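## Task

A loose 24-well cooling block sits on the table. Its top is labelled with rows A to D (letters along a short edge) and columns 1 to 6 (numbers along a long edge); A1 is the corner where those two edges meet. Loose snap-lid micro tubes, each holding a frozen sample, are in wells A1, A4, D3 and D6. Close the lids of the tubes in D3 and D6 so that each is fully snapped and lies flat on its rim. Every other lid must stay in its starting state. At the end each tube must stand upright in its own well, resting on the well floor, and the block must lie flat on the table. You may lift a tube during the work but must put it back; letting one drop more than a few millimetres ends the run as a failure. A weak catch keeps an open lid open. Nothing counts as done if only the robot is holding it in place at the end, so release everything and withdraw the hand.

## Robot and tools

Robot: one six-joint arm ending in a five-finger right hand, plus a wrist camera cam_wrist (616x616 fisheye). There is only this one arm, so every call carries a single row of numbers, not one list per arm.

Frames. Scene frame: origin on the table top under the arm base, +z up, +y to the left when facing along +x. Reported positions are in metres, orientation as end_effector_quat_wxyz. The hand point sits 0.05 m in front of the palm where the index pad meets the thumb tip in a pinch. Its own axes: +z along the straightened fingers (fingers reach 0.06 to 0.07 m past it), +y out of the palm, +x across the palm away from the thumb. A fixed bracket on the little-finger side of the wrist protrudes 0.03 m beyond the point in +y and 0.11 m across the palm; it can strike tubes or the block.

The row (14 numbers, each in [-1, 1]), same layout in both motion tools:
1-6: dx, dy, dz, rx, ry, rz. An offset, not a pose: the target relative to the hand point's measured pose at the start of the action, expressed in the hand point's own axes. Scale: 1.0 = 0.6 m for dx/dy/dz, 1.0 = 180 degrees for the rotation vector rx, ry, rz. Example: dz = 0.05 means 30 mm along the fingers.
7-12: thumb_turn, thumb_bend, index, middle, ring, little. Absolute motor targets: -1 open (straight, thumb beside palm), +1 closed (curled; thumb in front of palm). A pinch is roughly thumb_turn +0.57, thumb_bend +0.75, index +0.22.
13: force_limit, linear from about 0 N at -1 to 10 N at +1 at the fingertip (thumb motors up to 15 N); only stops closing motion.
14: speed, from near zero at -1 to full at +1 (full travel 0.6 s). Close at -0.9 or below for a gentle grip.

execute_actions(actions): a list of actions; each action is up to 15 rows, one per 1/30 s step, and a short table repeats its last row to fill 15 steps. Every row in an action is measured from that action's start pose, not from the row before. The first action of a call starts from the pose in the most recent result. Each step, the commanded pose is clipped to within 100 mm and 16 degrees of where the hand is, so large offsets need several actions. An empty list just returns state and images.

move(target, speed, stop_force, blocking): drives the hand point in a straight line toward one row's offset (measured from the last reported pose) over 0.5 to 10 s. speed is in m/s, 0.002 to 0.5 (default 0.25); rotation is capped at twice that in rad/s. stop_force (9 to 40 N, optional) halts the path when the wrist sensor feels that much extra push against the direction of travel, then backs off two steps; use it only with very slow speeds, not on moves that rotate, and omit it when pulling away from something you are pressing. blocking=false returns after 0.5 s while motion continues; it cannot be combined with stop_force. The result adds a move: line (done, contact, off_target, moving, held, fault) plus limits such as paced or held, and the distance left to the target. Paths ignore obstacles and the hand can overshoot the requested speed.

wait(seconds): 0 to 10, lets time pass holding the last command; wait(0) checks a non-blocking move. stop(): brakes a running move. zoom_image(camera="cam_wrist", region=[x0, y0, x1, y1]): pixel box up to 504x504 of the latest image, top-left origin. show_instructions(): shows reference images. finished_scene(scene): ends scene number scene for good and reports success.

Reading results: end_effector_position and velocities in the scene frame; Hand target is what the controller is steering toward; step readings may be tagged HELD where a row was restrained; a pose unreachable line means the clearance check altered or blocked the command. Wrist force and Wrist torque are in the hand point axes, pointing back into the arm when pressing; they carry offsets up to about 4 N, noise, and saturate near 50 N. hand_measured, hand_stopped_by (moving, target, force, stalled, fault) and hand_load_n follow the six motor order above; a vanished grip shows as loads dropping near zero. Joint torques are noisy and offset.

Hand behaviour: a motor moves only when its target changes by at least 0.01, then locks. To grip harder, raise force_limit and send a more closed target; to loosen, send one more open than measured. A whole-hand wrap fits objects 0.035 to 0.08 m wide; turn the thumb before arriving.

Cautions: the arm is stiff, so driving even slightly past a firm contact can trigger a fault stop (10 s halt, rest of call skipped) from joint load limits (26 N m on each wrist joint, 139 N m on the others) or 150 N of external force. Approach lids slowly, press with modest force, prefer stop_force at low speed. Never let a tube fall more than a few millimetres, do not tip the block or push anything off the table, and leave untouched lids as they were. Holding loads heats motors; MOTOR HOT appears at 70 °C and at 85 °C the arm brakes until cool. Arm motion lags commands by about 0.17 s. Finish by opening the hand and lifting clear before finished_scene.

Each tool is called after ">>>" as name(argument=value, ...) on one line, values as JSON.

Reference images:

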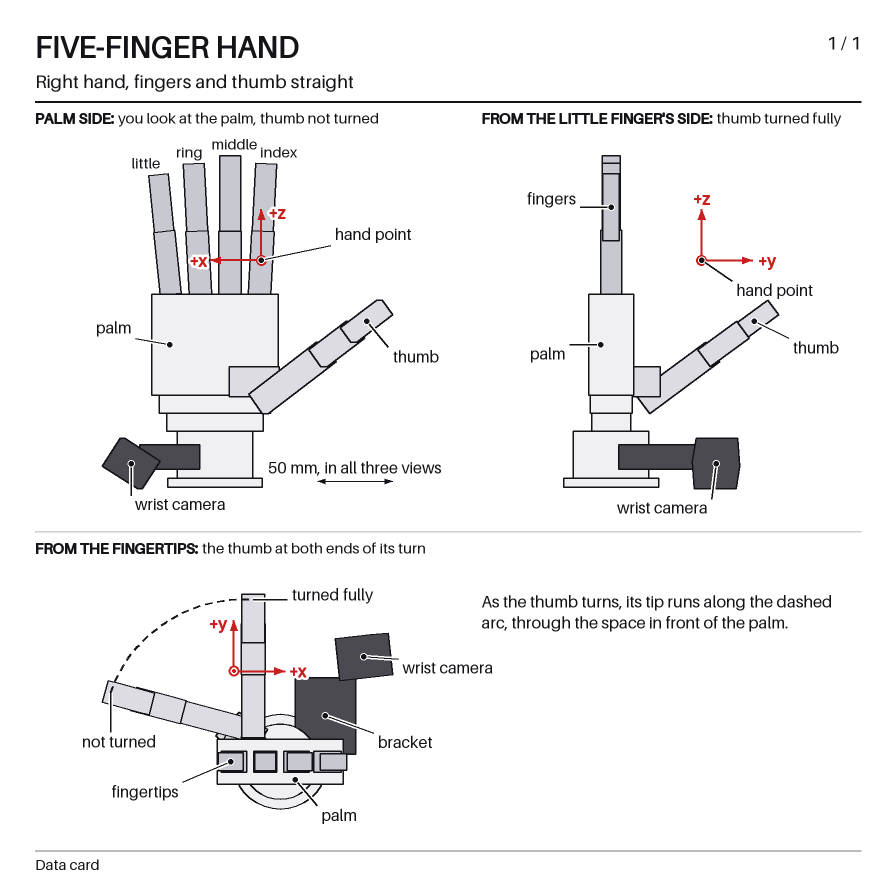

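## Session

>>> execute_actions(actions=[])

Scene clock: 0.00 s.
end_effector_position=(+0.3289, -0.0383, +0.2036) hand_measured=(-1.000, -1.000, -1.000, -1.000, -1.000, -1.000) hand_load_n=(+0.0, +0.0, +0.0, +0.0, +0.0, +0.0) hand_stopped_by=(target, target, target, target, target, target) hand_force_limit=0.00 hand_speed=-0.80 end_effector_quat_wxyz=(-0.287, +0.395, +0.802, +0.343) end_effector_velocity=(-0.000, +0.000, +0.000) end_effector_angular_velocity=(-0.001, -0.000, +0.001)
Joint positions: [-1.051 -1.186  1.982  1.672  1.319 -1.789]
Joint velocities: [ 0.001 -0.001  0.    -0.     0.    -0.   ]
Joint torques (N m, as the arm reports them, + toward a larger angle): no reading
Wrist force (N, on the end effector, along its own x y z axes, offset not removed): no reading
Wrist torque (N m, same axes, about the end effector's origin, offset not removed): no reading
Hand target: +0.329, -0.038, +0.204; -0.287, +0.395, +0.802, +0.343

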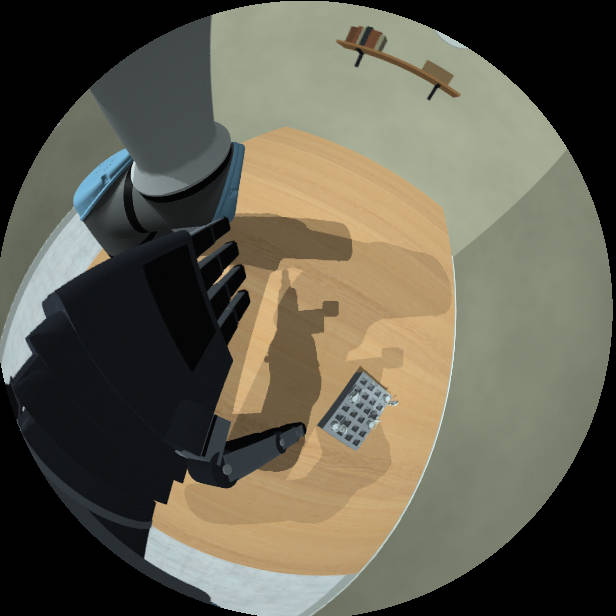

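>>> zoom_image(camera="cam_wrist", region=[300, 350, 420, 470])

Region (300, 350, 420, 470) of cam_wrist's 616x616 image, scaled by 4.200, with more detail than that image has.

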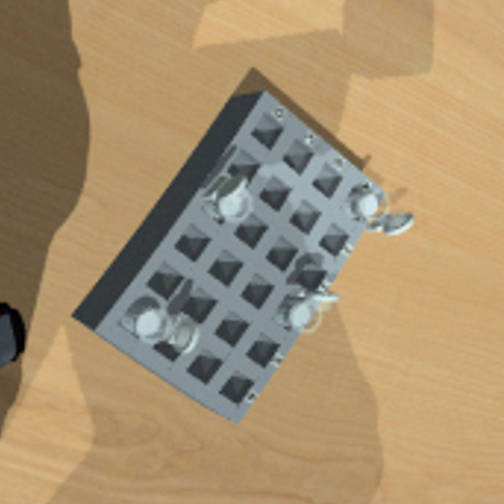

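>>> move(target=[-0.1578, 0.0442, -0.0478, -0.2318, -0.2770, 0.6476, -1, -1, 1, 1, 1, -1, 0, 0.3], speed=0.4)

Scene clock: 111.23 s.
end_effector_position=(+0.4062, -0.0898, +0.1605) hand_measured=(-1.000, -1.000, +1.000, +1.000, +1.000, -1.000) hand_load_n=(+0.0, +0.0, +0.0, +0.0, +0.0, +0.0) hand_stopped_by=(target, target, target, target, target, target) hand_force_limit=0.00 hand_speed=0.30 end_effector_quat_wxyz=(-0.000, +1.000, -0.000, +0.001) end_effector_velocity=(+0.000, -0.001, -0.000) end_effector_angular_velocity=(-0.003, +0.007, -0.010)
Joint positions: [-0.412 -1.2    1.595  1.171  1.575  1.198]
Joint velocities: [ 0.002  0.007 -0.006  0.004  0.006  0.012]
Joint torques (N m, as the arm reports them, + toward a larger angle): [ 10.29 -23.35 -30.33   3.57   1.43   2.79]
Wrist force (N, on the end effector, along its own x y z axes, offset not removed): [-4.5 -0.3 -0.5]
Wrist torque (N m, same axes, about the end effector's origin, offset not removed): [-0.14 0.73 -0.34]
Hand target: +0.406, -0.090, +0.160; -0.000, +1.000, -0.001, +0.001
Off the commanded pose: 0.000 m, 0 deg.
move: done
camera_calibration (this result's frames):
cam_wrist: T_world_to_cam=[[-0.0906285, -0.995399, -0.0310974, -0.0506549], [-0.8614, 0.0626813, 0.504045, 0.280688], [-0.499777, 0.0724681, -0.863117, 0.478993], [0, 0, 0, 1]] pos_world=[0.476583, -0.102727, 0.270373]

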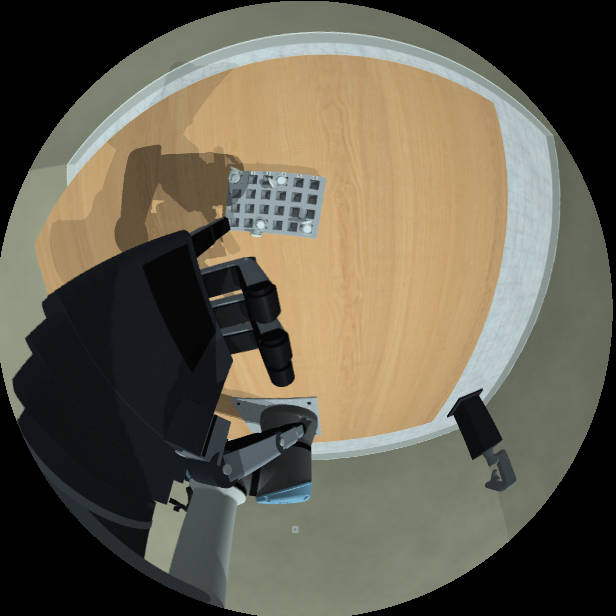

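>>> zoom_image(camera="cam_wrist", region=[210, 145, 340, 275])

Region (210, 145, 340, 275) of cam_wrist's 616x616 image, scaled by 3.877, with more detail than that image has.

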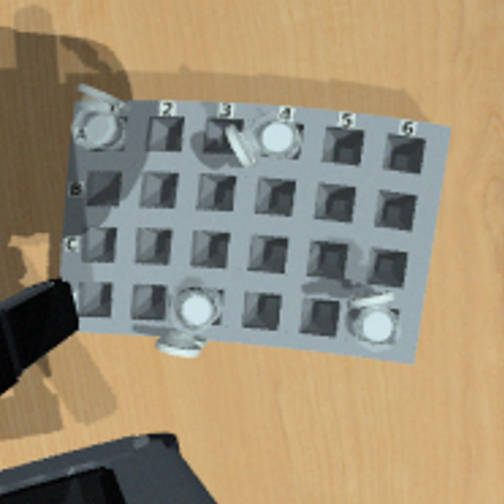

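>>> zoom_image(camera="cam_wrist", region=[190, 195, 280, 265])

>>> zoom_image(camera="cam_wrist", region=[240, 200, 330, 250])

Region (190, 195, 280, 265) of cam_wrist's 616x616 image, scaled by 5.600, with more detail than that image has.

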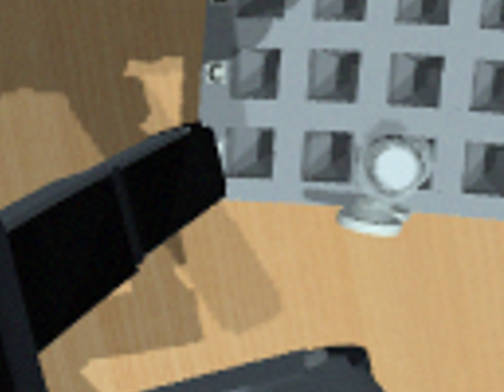

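Region (240, 200, 330, 250) of cam_wrist's 616x616 image, scaled by 5.600, with more detail than that image has.

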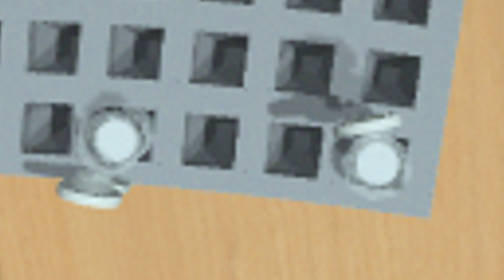

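>>> move(target=[0, 0.1178, 0.0558, 0, 0, 0, -1, -1, 1, 1, 1, -1, 0, 0.3], speed=0.15)

Scene clock: 211.10 s.
end_effector_position=(+0.4062, -0.1602, +0.1269) hand_measured=(-1.000, -1.000, +1.000, +1.000, +1.000, -1.000) hand_load_n=(+0.0, +0.0, +0.0, +0.0, +0.0, +0.0) hand_stopped_by=(target, target, target, target, target, target) hand_force_limit=0.00 hand_speed=0.30 end_effector_quat_wxyz=(-0.000, +1.000, -0.000, +0.001) end_effector_velocity=(+0.001, -0.002, -0.001) end_effector_angular_velocity=(-0.001, -0.001, +0.001)
Joint positions: [-0.563 -1.144  1.607  1.103  1.574  1.047]
Joint velocities: [-0.003  0.003 -0.002 -0.002  0.    -0.004]
Joint torques (N m, as the arm reports them, + toward a larger angle): [-13.96 -24.83 -28.6    0.83  -1.25  -2.61]
Wrist force (N, on the end effector, along its own x y z axes, offset not removed): [-1.4 0.2 0.1]
Wrist torque (N m, same axes, about the end effector's origin, offset not removed): [-0.06 0.26 -0.06]
Hand target: +0.406, -0.160, +0.127; -0.000, +1.000, -0.000, +0.001
Off the commanded pose: 0.000 m, 0 deg.
move: done
camera_calibration (this result's frames):
cam_wrist: T_world_to_cam=[[-0.0906528, -0.995399, -0.031037, -0.121803], [-0.861276, 0.0627152, 0.504252, 0.301968], [-0.499985, 0.0724432, -0.862999, 0.455259], [0, 0, 0, 1]] pos_world=[0.476659, -0.173161, 0.236839]

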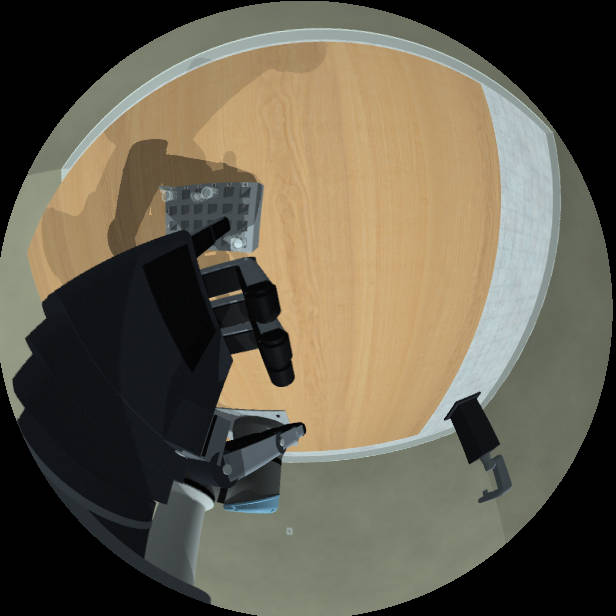

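>>> zoom_image(camera="cam_wrist", region=[190, 175, 280, 265])

Region (190, 175, 280, 265) of cam_wrist's 616x616 image, scaled by 5.600, with more detail than that image has.

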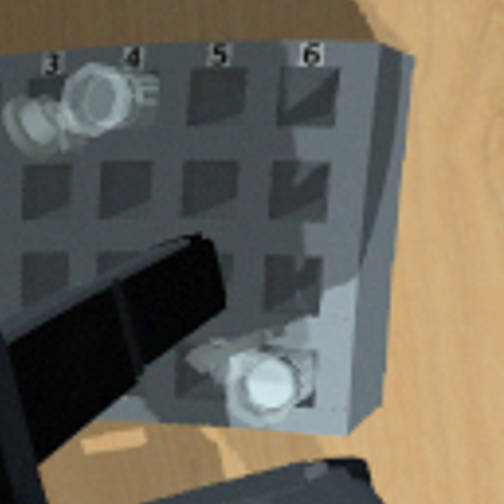

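>>> execute_actions(actions=[[[0,0,0.003,0,0,0,-1,-1,1,1,1,-1,0,0.3],[0,0,0.006,0,0,0,-1,-1,1,1,1,-1,0,0.3],[0,0,0.009,0,0,0,-1,-1,1,1,1,-1,0,0.3],[0,0,0.012,0,0,0,-1,-1,1,1,1,-1,0,0.3],[0,0,0.015,0,0,0,-1,-1,1,1,1,-1,0,0.3],[0,0,0.018,0,0,0,-1,-1,1,1,1,-1,0,0.3],[0,0,0.021,0,0,0,-1,-1,1,1,1,-1,0,0.3],[0,0,0.024,0,0,0,-1,-1,1,1,1,-1,0,0.3],[0,0,0.0257,0,0,0,-1,-1,1,1,1,-1,0,0.3]]])

>>> zoom_image(camera="cam_wrist", region=[190, 190, 270, 270])

Scene clock: 262.37 s.
end_effector_position=(+0.4062, -0.1602, +0.1126) hand_measured=(-1.000, -1.000, +1.000, +1.000, +1.000, -1.000) hand_load_n=(+0.0, +0.0, +0.0, +0.0, +0.0, +0.0) hand_stopped_by=(target, target, target, target, target, target) hand_force_limit=0.00 hand_speed=0.30 end_effector_quat_wxyz=(-0.000, +1.000, -0.000, +0.001) end_effector_velocity=(+0.000, -0.001, -0.011) end_effector_angular_velocity=(-0.000, -0.001, -0.001)
Joint positions: [-0.563 -1.129  1.625  1.07   1.574  1.047]
Joint velocities: [-0.001  0.013  0.011 -0.025 -0.     0.   ]
Joint torques (N m, as the arm reports them, + toward a larger angle): [ 11.72 -23.72  -6.06   0.96   0.02   2.9 ]
Wrist force (N, on the end effector, along its own x y z axes, offset not removed): [-2.6 1.2 0.6]
Wrist torque (N m, same axes, about the end effector's origin, offset not removed): [0.05 0.38 -0.12]
Hand target: +0.406, -0.160, +0.112; -0.000, +1.000, -0.000, +0.001
Off the commanded pose: 0.001 m, 0 deg.
Step readings (end_effector_position):
0: (+0.4063, -0.1605, +0.1269)
1: (+0.4063, -0.1605, +0.1269)
2: (+0.4064, -0.1605, +0.1267)
4: (+0.4064, -0.1605, +0.1252)
8: (+0.4063, -0.1604, +0.1197)
15: end_effector_position above
camera_calibration (this result's frames):
cam_wrist: T_world_to_cam=[[-0.0906974, -0.995393, -0.0310822, -0.122212], [-0.86127, 0.0627304, 0.504261, 0.309213], [-0.499988, 0.0725053, -0.862992, 0.442882], [0, 0, 0, 1]] pos_world=[0.476667, -0.173158, 0.222481]

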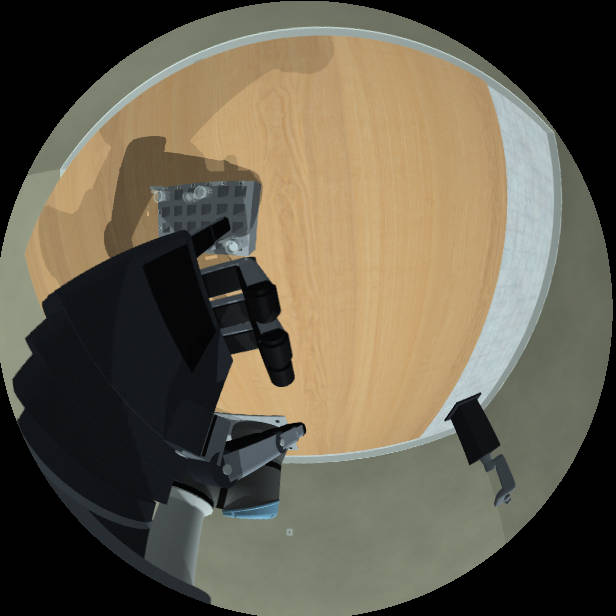

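Region (190, 190, 270, 270) of cam_wrist's 616x616 image, scaled by 6.300, with more detail than that image has.

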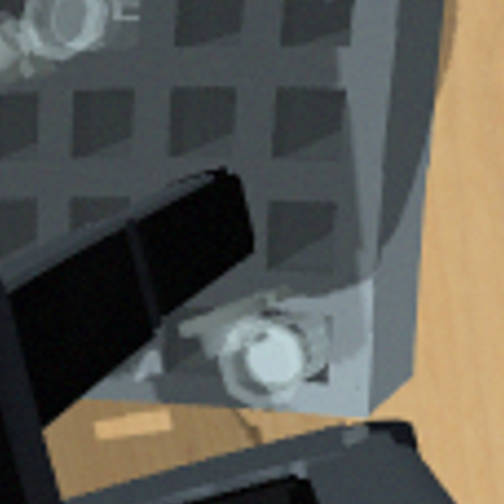

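>>> move(target=[-0.0167, 0.001, 0.0018, 0, 0, 0, -1, -1, 1, 1, 1, -1, 0, 0.3], speed=0.015)

>>> zoom_image(camera="cam_wrist", region=[190, 190, 270, 270])

Scene clock: 274.47 s.
end_effector_position=(+0.3964, -0.1608, +0.1115) hand_measured=(-1.000, -1.000, +1.000, +1.000, +1.000, -1.000) hand_load_n=(+0.0, +0.0, +0.0, +0.0, +0.0, +0.0) hand_stopped_by=(target, target, target, target, target, target) hand_force_limit=0.00 hand_speed=0.30 end_effector_quat_wxyz=(-0.000, +1.000, -0.000, +0.001) end_effector_velocity=(-0.003, -0.001, +0.000) end_effector_angular_velocity=(+0.000, +0.000, -0.002)
Joint positions: [-0.576 -1.148  1.657  1.057  1.574  1.034]
Joint velocities: [-0.005 -0.005  0.007 -0.001 -0.    -0.003]
Joint torques (N m, as the arm reports them, + toward a larger angle): [-12.42 -41.61  -4.05   1.01  -0.9   -2.59]
Wrist force (N, on the end effector, along its own x y z axes, offset not removed): [-2.5 -0.5 -0.5]
Wrist torque (N m, same axes, about the end effector's origin, offset not removed): [-0.18 0.63 -0.19]
Hand target: +0.396, -0.161, +0.111; -0.000, +1.000, -0.000, +0.001
Off the commanded pose: 0.000 m, 0 deg.
move: done
camera_calibration (this result's frames):
cam_wrist: T_world_to_cam=[[-0.0907097, -0.995394, -0.0310089, -0.123748], [-0.861235, 0.0627732, 0.504316, 0.301356], [-0.500047, 0.0724523, -0.862962, 0.437105], [0, 0, 0, 1]] pos_world=[0.466886, -0.173764, 0.22139]

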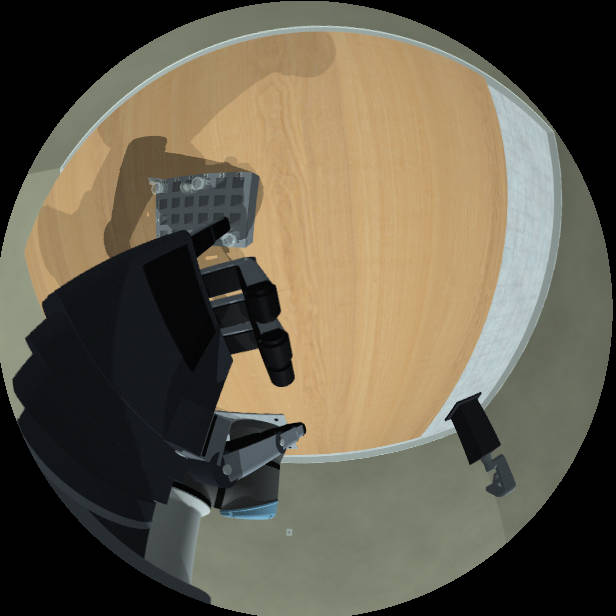

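Region (190, 190, 270, 270) of cam_wrist's 616x616 image, scaled by 6.300, with more detail than that image has.

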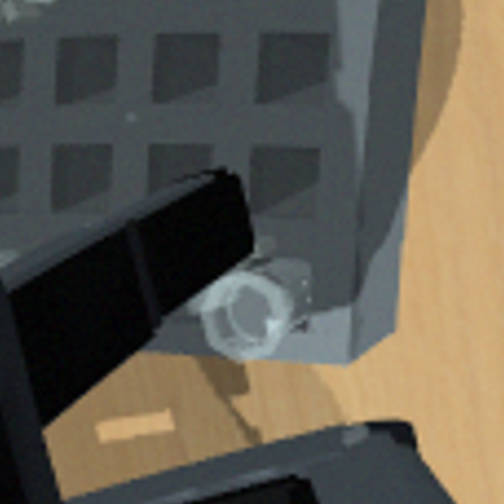

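>>> move(target=[-0.0075, 0, 0, 0, 0, 0, -1, -1, 1, 1, 1, -1, 0, 0.3], speed=0.012)

>>> zoom_image(camera="cam_wrist", region=[195, 200, 260, 265])

Scene clock: 286.70 s.
end_effector_position=(+0.3921, -0.1608, +0.1115) hand_measured=(-1.000, -1.000, +1.000, +1.000, +1.000, -1.000) hand_load_n=(+0.0, +0.0, +0.0, +0.0, +0.0, +0.0) hand_stopped_by=(target, target, target, target, target, target) hand_force_limit=0.00 hand_speed=0.30 end_effector_quat_wxyz=(-0.000, +1.000, -0.000, +0.001) end_effector_velocity=(-0.002, +0.000, +0.000) end_effector_angular_velocity=(-0.001, -0.001, +0.001)
Joint positions: [-0.581 -1.157  1.671  1.053  1.574  1.029]
Joint velocities: [-0.001 -0.005  0.005 -0.002  0.    -0.002]
Joint torques (N m, as the arm reports them, + toward a larger angle): [-14.04 -41.36  -4.79   1.12   1.7   -2.75]
Wrist force (N, on the end effector, along its own x y z axes, offset not removed): [-1.7 0.9 -0.5]
Wrist torque (N m, same axes, about the end effector's origin, offset not removed): [0.00 0.64 -0.20]
Hand target: +0.392, -0.161, +0.111; -0.000, +1.000, -0.000, +0.001
Off the commanded pose: 0.000 m, 0 deg.
move: done
camera_calibration (this result's frames):
cam_wrist: T_world_to_cam=[[-0.0907143, -0.995392, -0.0310685, -0.12412], [-0.861243, 0.0627481, 0.504305, 0.297658], [-0.500032, 0.0725052, -0.862966, 0.434949], [0, 0, 0, 1]] pos_world=[0.462585, -0.173762, 0.221379]

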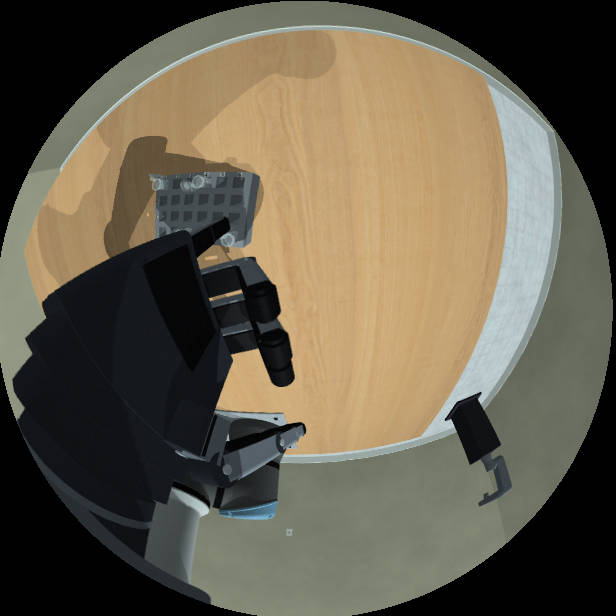

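Region (195, 200, 260, 265) of cam_wrist's 616x616 image, scaled by 7.754, with more detail than that image has.

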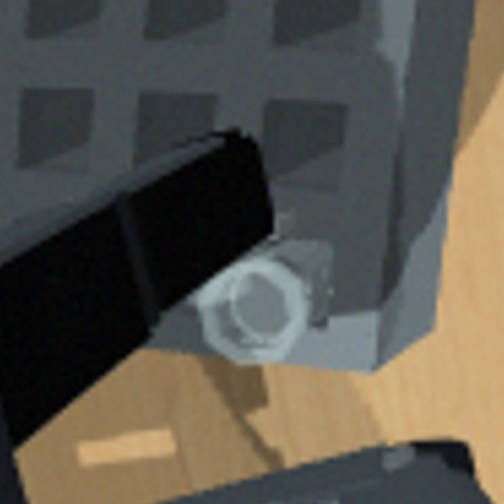

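>>> move(target=[0.015, 0, 0, 0, 0, 0, -1, -1, 1, 1, 1, -1, 0, 0.3], speed=0.03)

>>> zoom_image(camera="cam_wrist", region=[190, 190, 270, 270])

Scene clock: 294.63 s.
end_effector_position=(+0.4009, -0.1608, +0.1115) hand_measured=(-1.000, -1.000, +1.000, +1.000, +1.000, -1.000) hand_load_n=(+0.0, +0.0, +0.0, +0.0, +0.0, +0.0) hand_stopped_by=(target, target, target, target, target, target) hand_force_limit=0.00 hand_speed=0.30 end_effector_quat_wxyz=(-0.000, +1.000, -0.000, +0.001) end_effector_velocity=(+0.002, -0.000, -0.001) end_effector_angular_velocity=(+0.001, +0.001, -0.002)
Joint positions: [-0.57  -1.138  1.643  1.062  1.574  1.04 ]
Joint velocities: [ 0.001  0.006 -0.007  0.003  0.     0.003]
Joint torques (N m, as the arm reports them, + toward a larger angle): [ 11.52 -24.2  -27.67   3.33  -1.2    2.92]
Wrist force (N, on the end effector, along its own x y z axes, offset not removed): [-1.5 1.1 0.2]
Wrist torque (N m, same axes, about the end effector's origin, offset not removed): [0.08 0.24 -0.13]
Hand target: +0.401, -0.161, +0.111; -0.000, +1.000, -0.000, +0.001
Off the commanded pose: 0.000 m, 0 deg.
move: done
camera_calibration (this result's frames):
cam_wrist: T_world_to_cam=[[-0.0907051, -0.995394, -0.031041, -0.123323], [-0.861253, 0.0627555, 0.504287, 0.30522], [-0.500016, 0.0724755, -0.862978, 0.439338], [0, 0, 0, 1]] pos_world=[0.471362, -0.17375, 0.221393]

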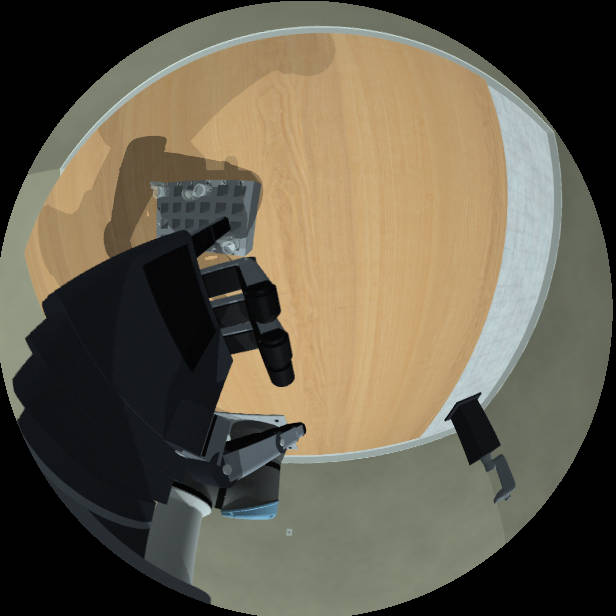

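Region (190, 190, 270, 270) of cam_wrist's 616x616 image, scaled by 6.300, with more detail than that image has.

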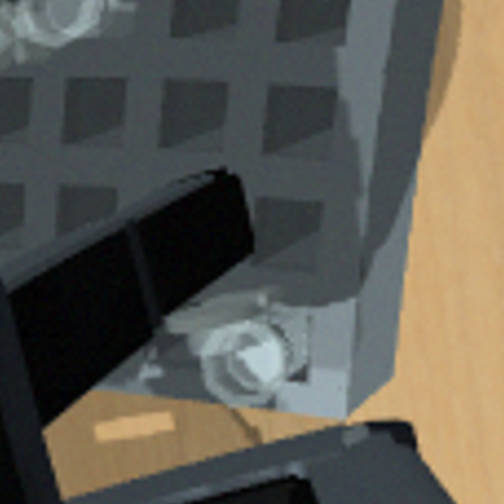

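>>> move(target=[0.0092, -0.0057, 0.018, 0, 0, 0, -1, -1, 1, 1, 1, -1, 0, 0.3], speed=0.03)

>>> move(target=[0, 0, 0.035, 0, 0, 0, -1, -1, 1, 1, 1, -1, 0, 0.3], speed=0.004, stop_force=9)

>>> zoom_image(camera="cam_wrist", region=[180, 180, 270, 270])

Scene clock: 321.20 s.
end_effector_position=(+0.4064, -0.1574, +0.1009) hand_measured=(-1.000, -1.000, +1.000, +1.000, +1.000, -1.000) hand_load_n=(+0.0, +0.0, +0.0, +0.0, +0.0, +0.0) hand_stopped_by=(target, target, target, target, target, target) hand_force_limit=0.00 hand_speed=0.30 end_effector_quat_wxyz=(-0.000, +1.000, -0.000, +0.001) end_effector_velocity=(+0.001, +0.001, -0.002) end_effector_angular_velocity=(-0.000, -0.001, +0.001)
Joint positions: [-0.557 -1.116  1.64   1.043  1.574  1.053]
Joint velocities: [ 0.003  0.004 -0.001 -0.003 -0.     0.002]
Joint torques (N m, as the arm reports them, + toward a larger angle): [ 11.4  -24.88 -29.65   0.84   0.82   2.74]
Wrist force (N, on the end effector, along its own x y z axes, offset not removed): [-3.1 -0.1 1.7]
Wrist torque (N m, same axes, about the end effector's origin, offset not removed): [-0.31 0.36 -0.23]
Hand target: +0.406, -0.157, +0.101; -0.000, +1.000, -0.000, +0.001
Off the commanded pose: 0.000 m, 0 deg.
move: done
camera_calibration (this result's frames):
cam_wrist: T_world_to_cam=[[-0.0906987, -0.995392, -0.0311113, -0.119764], [-0.861279, 0.0627181, 0.504247, 0.315059], [-0.499972, 0.0725301, -0.862999, 0.432655], [0, 0, 0, 1]] pos_world=[0.476806, -0.170352, 0.210787]

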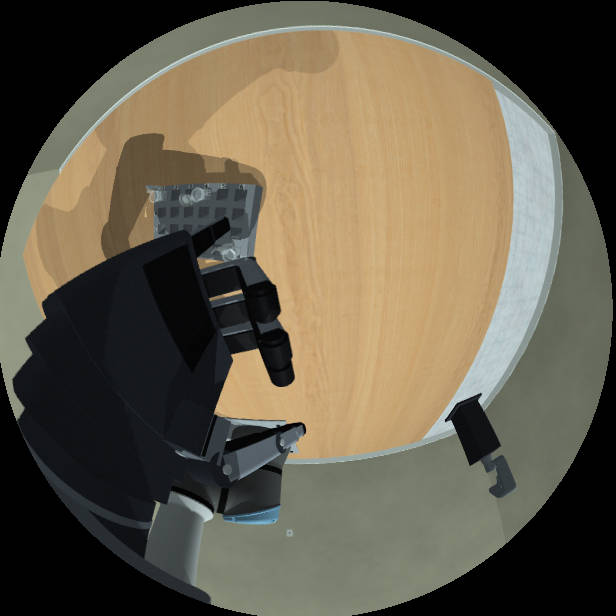

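Scene clock: 325.07 s.
end_effector_position=(+0.4063, -0.1574, +0.0869) hand_measured=(-1.000, -1.000, +1.000, +1.000, +1.000, -1.000) hand_load_n=(+0.0, +0.0, +0.0, +0.0, +0.0, +0.0) hand_stopped_by=(target, target, target, target, target, target) hand_force_limit=0.00 hand_speed=0.30 end_effector_quat_wxyz=(-0.000, +1.000, -0.000, +0.001) end_effector_velocity=(-0.001, +0.001, +0.001) end_effector_angular_velocity=(+0.002, +0.002, +0.000)
Joint positions: [-0.557 -1.099  1.655  1.011  1.574  1.053]
Joint velocities: [ 0.    -0.001 -0.     0.004 -0.     0.   ]
Joint torques (N m, as the arm reports them, + toward a larger angle): [-12.66 -37.08 -15.65   2.69   1.01  -2.44]
Wrist force (N, on the end effector, along its own x y z axes, offset not removed): [-3.2 -0.5 -17.1]
Wrist torque (N m, same axes, about the end effector's origin, offset not removed): [0.81 1.75 -0.31]
Hand target: +0.406, -0.157, +0.087; -0.000, +1.000, -0.000, +0.001
Off the commanded pose: 0.007 m, 0 deg.
move: contact
camera_calibration (this result's frames):
cam_wrist: T_world_to_cam=[[-0.0907023, -0.995389, -0.0312073, -0.120133], [-0.861177, 0.0626579, 0.504428, 0.322032], [-0.500146, 0.0726278, -0.86289, 0.420589], [0, 0, 0, 1]] pos_world=[0.476787, -0.170304, 0.196731]

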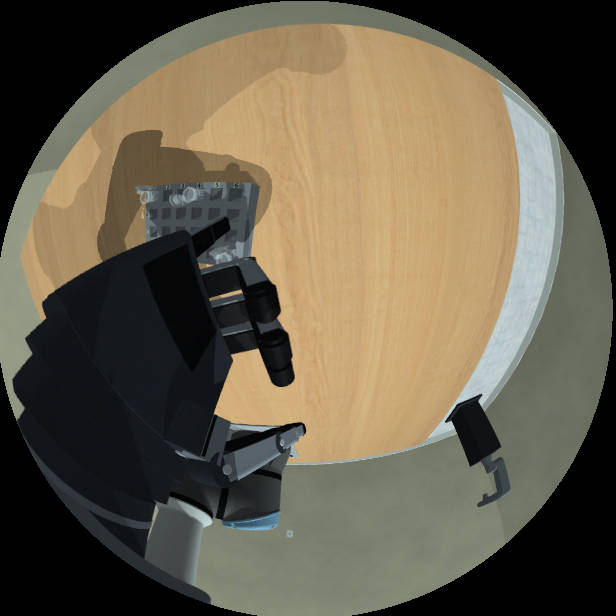

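Region (180, 180, 270, 270) of cam_wrist's 616x616 image, scaled by 5.600, with more detail than that image has.

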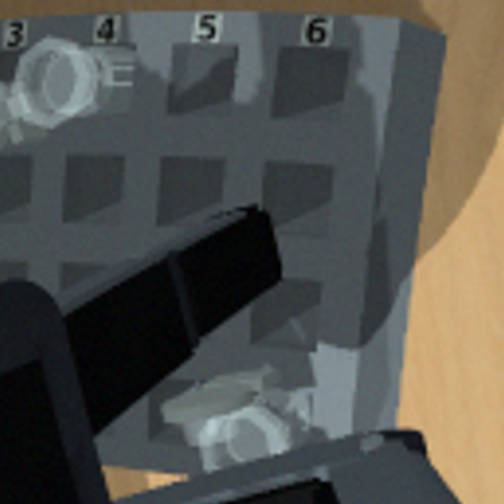

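>>> execute_actions(actions=[[[0,0,-0.003,0,0,0,-1,-1,1,1,1,-1,0,0.3],[0,0,-0.008,0,0,0,-1,-1,1,1,1,-1,0,0.3],[0,0,-0.014,0,0,0,-1,-1,1,1,1,-1,0,0.3],[0,0,-0.020,0,0,0,-1,-1,1,1,1,-1,0,0.3],[0,0,-0.026,0,0,0,-1,-1,1,1,1,-1,0,0.3],[0,0,-0.032,0,0,0,-1,-1,1,1,1,-1,0,0.3],[0,0,-0.038,0,0,0,-1,-1,1,1,1,-1,0,0.3],[0,0,-0.044,0,0,0,-1,-1,1,1,1,-1,0,0.3],[-0.002,0,-0.050,0,0,0,-1,-1,1,1,1,-1,0,0.3],[-0.004,0,-0.055,0,0,0,-1,-1,1,1,1,-1,0,0.3],[-0.006,0,-0.058,0,0,0,-1,-1,1,1,1,-1,0,0.3],[-0.008,0,-0.059,0,0,0,-1,-1,1,1,1,-1,0,0.3]]])

>>> wait(seconds=0.3)

>>> zoom_image(camera="cam_wrist", region=[190, 190, 270, 270])

Scene clock: 410.60 s.
end_effector_position=(+0.4031, -0.1574, +0.1180) hand_measured=(-1.000, -1.000, +1.000, +1.000, +1.000, -1.000) hand_load_n=(+0.0, +0.0, +0.0, +0.0, +0.0, +0.0) hand_stopped_by=(target, target, target, target, target, target) hand_force_limit=0.00 hand_speed=0.30 end_effector_quat_wxyz=(-0.000, +1.000, -0.000, +0.001) end_effector_velocity=(-0.015, -0.000, +0.039) end_effector_angular_velocity=(+0.000, +0.001, -0.000)
Joint positions: [-0.561 -1.143  1.63   1.079  1.574  1.049]
Joint velocities: [-0.017 -0.074 -0.002  0.077  0.    -0.017]
Joint torques (N m, as the arm reports them, + toward a larger angle): [-12.55 -40.91 -27.94   3.58   1.21  -2.87]
Wrist force (N, on the end effector, along its own x y z axes, offset not removed): [-3.0 -0.6 -1.5]
Wrist torque (N m, same axes, about the end effector's origin, offset not removed): [-0.01 0.53 -0.32]
Hand target: +0.401, -0.157, +0.122; -0.000, +1.000, -0.000, +0.001
Off the commanded pose: 0.005 m, 0 deg.
Step readings (end_effector_position):
0: (+0.4064, -0.1574, +0.0871)
1: (+0.4064, -0.1574, +0.0871)
2: (+0.4064, -0.1574, +0.0874)
4: (+0.4064, -0.1574, +0.0894)
8: (+0.4063, -0.1574, +0.0993)
15: end_effector_position above
camera_calibration (this result's frames):
cam_wrist: T_world_to_cam=[[-0.0906876, -0.995396, -0.0310263, -0.11953], [-0.861282, 0.0627519, 0.504238, 0.303616], [-0.499969, 0.0724505, -0.863007, 0.445765], [0, 0, 0, 1]] pos_world=[0.473528, -0.170328, 0.227895]

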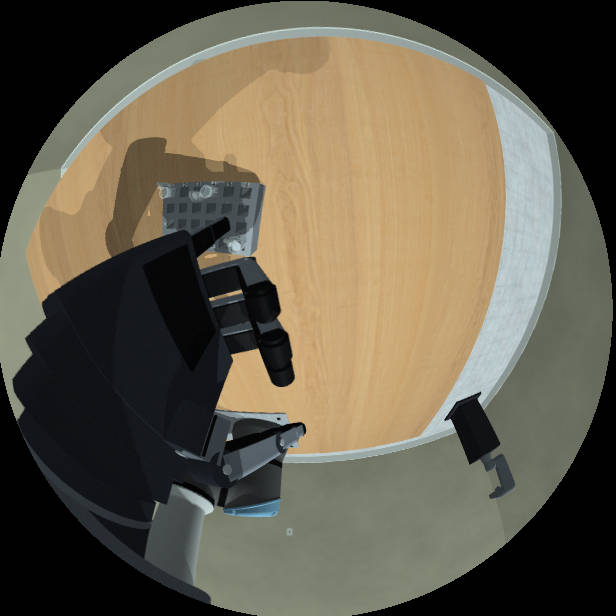

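Scene clock: 410.90 s.
end_effector_position=(+0.4016, -0.1574, +0.1219) hand_measured=(-1.000, -1.000, +1.000, +1.000, +1.000, -1.000) hand_load_n=(+0.0, +0.0, +0.0, +0.0, +0.0, +0.0) hand_stopped_by=(target, target, target, target, target, target) hand_force_limit=0.00 hand_speed=0.30 end_effector_quat_wxyz=(-0.000, +1.000, -0.000, +0.001) end_effector_velocity=(-0.001, -0.000, +0.002) end_effector_angular_velocity=(-0.000, +0.000, -0.001)
Joint positions: [-0.563 -1.15   1.63   1.086  1.574  1.048]
Joint velocities: [-0.002 -0.004 -0.     0.004  0.    -0.001]
Joint torques (N m, as the arm reports them, + toward a larger angle): [-13.06 -42.37 -29.04   3.56   0.23  -2.24]
Wrist force (N, on the end effector, along its own x y z axes, offset not removed): [-1.7 -0.7 -0.3]
Wrist torque (N m, same axes, about the end effector's origin, offset not removed): [-0.25 0.29 -0.09]
Hand target: +0.401, -0.157, +0.122; -0.000, +1.000, -0.000, +0.001
Off the commanded pose: 0.000 m, 0 deg.
wait: 0.30 s; at rest by 0.27 s
camera_calibration (this result's frames):
cam_wrist: T_world_to_cam=[[-0.0907116, -0.995391, -0.0311298, -0.119543], [-0.861163, 0.0627032, 0.504446, 0.300238], [-0.500169, 0.072567, -0.862882, 0.448495], [0, 0, 0, 1]] pos_world=[0.472034, -0.170364, 0.231823]

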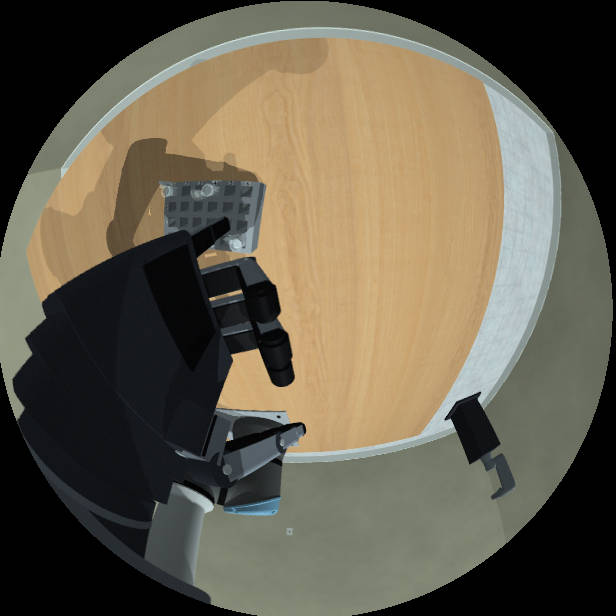

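Region (190, 190, 270, 270) of cam_wrist's 616x616 image, scaled by 6.300, with more detail than that image has.

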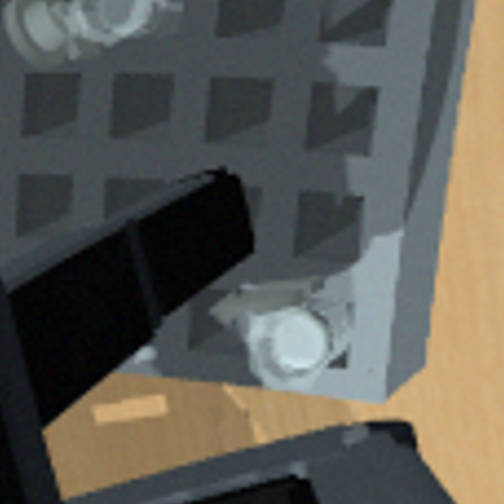

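>>> move(target=[-0.0227, 0, 0.004, 0, 0, 0, -1, -1, 1, 1, 1, -1, 0, 0.3], speed=0.04)

>>> move(target=[0, 0, 0.015, 0, 0, 0, -1, -1, 1, 1, 1, -1, 0, 0.3], speed=0.003, stop_force=9)

>>> zoom_image(camera="cam_wrist", region=[190, 190, 270, 270])

Scene clock: 422.03 s.
end_effector_position=(+0.3882, -0.1574, +0.1196) hand_measured=(-1.000, -1.000, +1.000, +1.000, +1.000, -1.000) hand_load_n=(+0.0, +0.0, +0.0, +0.0, +0.0, +0.0) hand_stopped_by=(target, target, target, target, target, target) hand_force_limit=0.00 hand_speed=0.30 end_effector_quat_wxyz=(-0.000, +1.000, -0.000, +0.001) end_effector_velocity=(-0.002, +0.001, +0.000) end_effector_angular_velocity=(-0.001, -0.002, +0.002)
Joint positions: [-0.579 -1.176  1.676  1.067  1.574  1.031]
Joint velocities: [-0.001 -0.005  0.007 -0.004 -0.    -0.003]
Joint torques (N m, as the arm reports them, + toward a larger angle): [-13.16 -42.09  -6.85   0.76   1.24  -2.72]
Wrist force (N, on the end effector, along its own x y z axes, offset not removed): [-2.1 -0.1 -0.2]
Wrist torque (N m, same axes, about the end effector's origin, offset not removed): [-0.15 0.32 -0.15]
Hand target: +0.388, -0.157, +0.120; -0.000, +1.000, -0.000, +0.001
Off the commanded pose: 0.000 m, 0 deg.
move: done
camera_calibration (this result's frames):
cam_wrist: T_world_to_cam=[[-0.0907302, -0.995389, -0.0311262, -0.120836], [-0.861133, 0.0627169, 0.504496, 0.28989], [-0.500217, 0.0725768, -0.862853, 0.43977], [0, 0, 0, 1]] pos_world=[0.458651, -0.170377, 0.229447]

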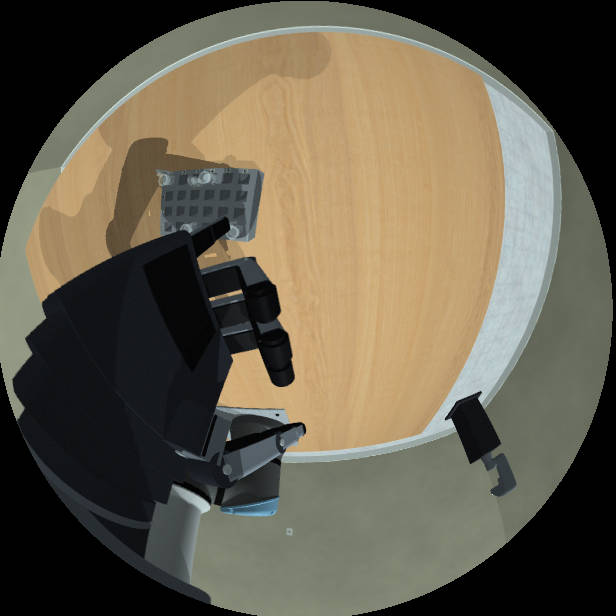

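Scene clock: 423.90 s.
end_effector_position=(+0.3881, -0.1574, +0.1150) hand_measured=(-1.000, -1.000, +1.000, +1.000, +1.000, -1.000) hand_load_n=(+0.0, +0.0, +0.0, +0.0, +0.0, +0.0) hand_stopped_by=(target, target, target, target, target, target) hand_force_limit=0.00 hand_speed=0.30 end_effector_quat_wxyz=(-0.000, +1.000, -0.000, +0.001) end_effector_velocity=(-0.001, +0.000, +0.001) end_effector_angular_velocity=(+0.001, +0.003, +0.000)
Joint positions: [-0.579 -1.171  1.681  1.056  1.574  1.031]
Joint velocities: [-0.    -0.001 -0.     0.004  0.    -0.   ]
Joint torques (N m, as the arm reports them, + toward a larger angle): [ 11.72 -37.25 -14.25   2.94   1.24   2.65]
Wrist force (N, on the end effector, along its own x y z axes, offset not removed): [-2.3 -0.7 -12.8]
Wrist torque (N m, same axes, about the end effector's origin, offset not removed): [0.50 1.44 -0.20]
Hand target: +0.388, -0.157, +0.115; -0.000, +1.000, -0.000, +0.001
Off the commanded pose: 0.004 m, 0 deg.
move: contact
camera_calibration (this result's frames):
cam_wrist: T_world_to_cam=[[-0.0907418, -0.995384, -0.0312462, -0.120918], [-0.861013, 0.0626488, 0.504709, 0.292056], [-0.500422, 0.0727016, -0.862724, 0.435892], [0, 0, 0, 1]] pos_world=[0.458621, -0.170347, 0.224873]

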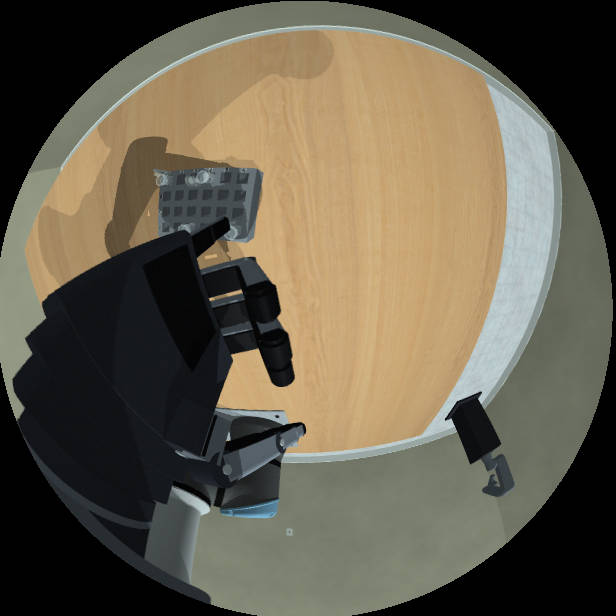

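Region (190, 190, 270, 270) of cam_wrist's 616x616 image, scaled by 6.300, with more detail than that image has.

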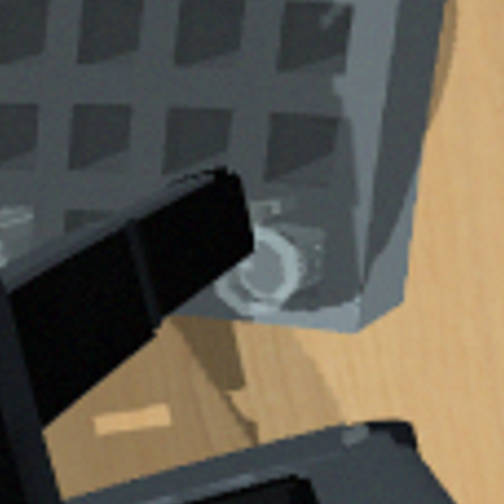

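>>> move(target=[-0.005, 0, 0, 0, 0, 0, -1, -1, 1, 1, 1, -1, 0, 0.3], speed=0.005)

>>> zoom_image(camera="cam_wrist", region=[190, 190, 270, 270])

Scene clock: 430.93 s.
end_effector_position=(+0.3852, -0.1574, +0.1150) hand_measured=(-1.000, -1.000, +1.000, +1.000, +1.000, -1.000) hand_load_n=(+0.0, +0.0, +0.0, +0.0, +0.0, +0.0) hand_stopped_by=(target, target, target, target, target, target) hand_force_limit=0.00 hand_speed=0.30 end_effector_quat_wxyz=(-0.000, +1.000, -0.000, +0.001) end_effector_velocity=(-0.001, +0.001, +0.000) end_effector_angular_velocity=(-0.001, +0.000, +0.002)
Joint positions: [-0.583 -1.177  1.69   1.053  1.574  1.028]
Joint velocities: [ 0.    -0.003  0.003 -0.001  0.001 -0.001]
Joint torques (N m, as the arm reports them, + toward a larger angle): [-13.35 -37.25  -5.21  -0.11   1.26  -2.61]
Wrist force (N, on the end effector, along its own x y z axes, offset not removed): [-4.5 0.1 -6.6]
Wrist torque (N m, same axes, about the end effector's origin, offset not removed): [0.33 0.93 -0.26]
Hand target: +0.385, -0.157, +0.115; -0.000, +1.000, -0.000, +0.001
Off the commanded pose: 0.000 m, 0 deg.
move: done
camera_calibration (this result's frames):
cam_wrist: T_world_to_cam=[[-0.0907423, -0.995384, -0.0312436, -0.121183], [-0.860999, 0.0626485, 0.504733, 0.289553], [-0.500446, 0.0727013, -0.86271, 0.43445], [0, 0, 0, 1]] pos_world=[0.455727, -0.170348, 0.224871]

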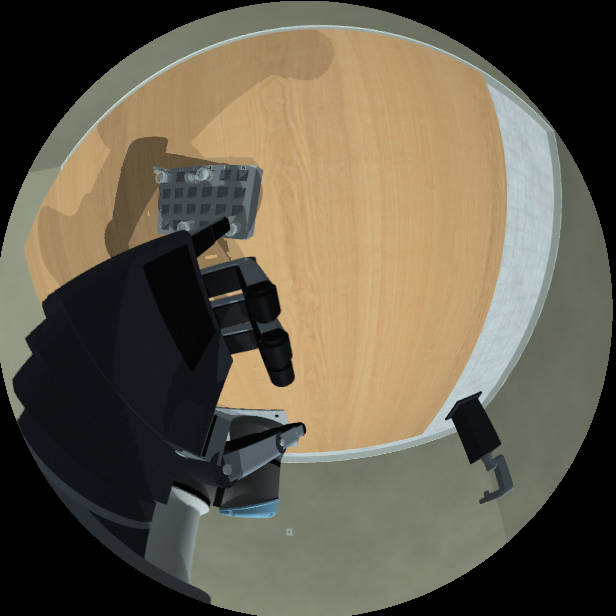

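Region (190, 190, 270, 270) of cam_wrist's 616x616 image, scaled by 6.300, with more detail than that image has.

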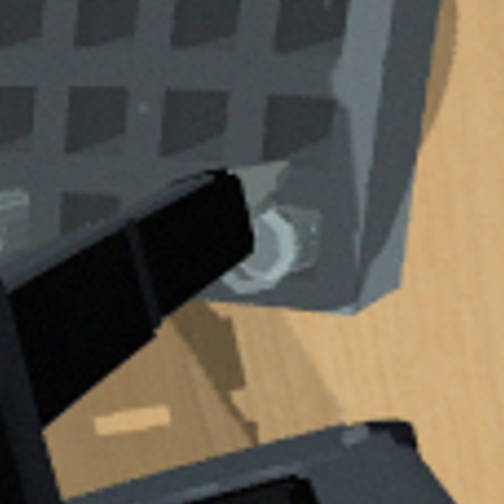

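>>> move(target=[-0.006, 0, 0.0017, 0, 0, 0, -1, -1, 1, 1, 1, -1, 0, 0.3], speed=0.007)

>>> zoom_image(camera="cam_wrist", region=[190, 190, 270, 270])

Scene clock: 437.20 s.
end_effector_position=(+0.3818, -0.1574, +0.1140) hand_measured=(-1.000, -1.000, +1.000, +1.000, +1.000, -1.000) hand_load_n=(+0.0, +0.0, +0.0, +0.0, +0.0, +0.0) hand_stopped_by=(target, target, target, target, target, target) hand_force_limit=0.00 hand_speed=0.30 end_effector_quat_wxyz=(-0.000, +1.000, -0.000, +0.001) end_effector_velocity=(-0.002, -0.000, -0.001) end_effector_angular_velocity=(+0.000, +0.000, -0.001)
Joint positions: [-0.587 -1.183  1.702  1.048  1.574  1.023]
Joint velocities: [-0.003 -0.002  0.005 -0.002 -0.    -0.002]
Joint torques (N m, as the arm reports them, + toward a larger angle): [-12.78 -40.65  -3.46   0.11  -0.87  -2.58]
Wrist force (N, on the end effector, along its own x y z axes, offset not removed): [-4.1 -0.6 -4.1]
Wrist torque (N m, same axes, about the end effector's origin, offset not removed): [0.17 0.54 -0.26]
Hand target: +0.382, -0.157, +0.114; -0.000, +1.000, -0.000, +0.001
Off the commanded pose: 0.000 m, 0 deg.
move: done
camera_calibration (this result's frames):
cam_wrist: T_world_to_cam=[[-0.0907484, -0.995383, -0.0312492, -0.121524], [-0.860987, 0.0626492, 0.504755, 0.287069], [-0.500467, 0.0727108, -0.862697, 0.43188], [0, 0, 0, 1]] pos_world=[0.452277, -0.17035, 0.223885]

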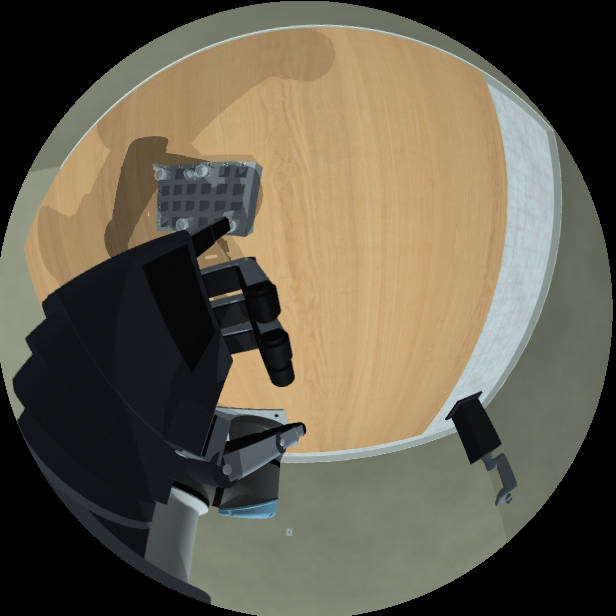

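Region (190, 190, 270, 270) of cam_wrist's 616x616 image, scaled by 6.300, with more detail than that image has.

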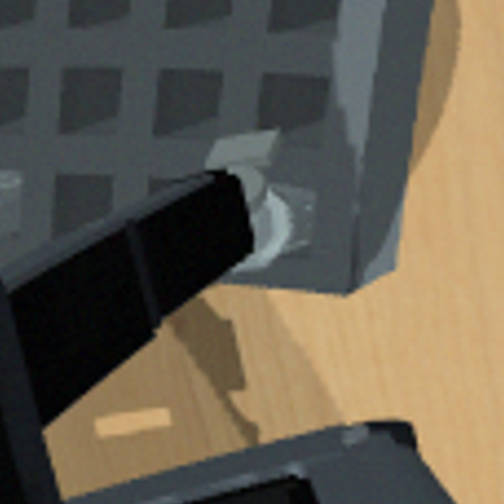

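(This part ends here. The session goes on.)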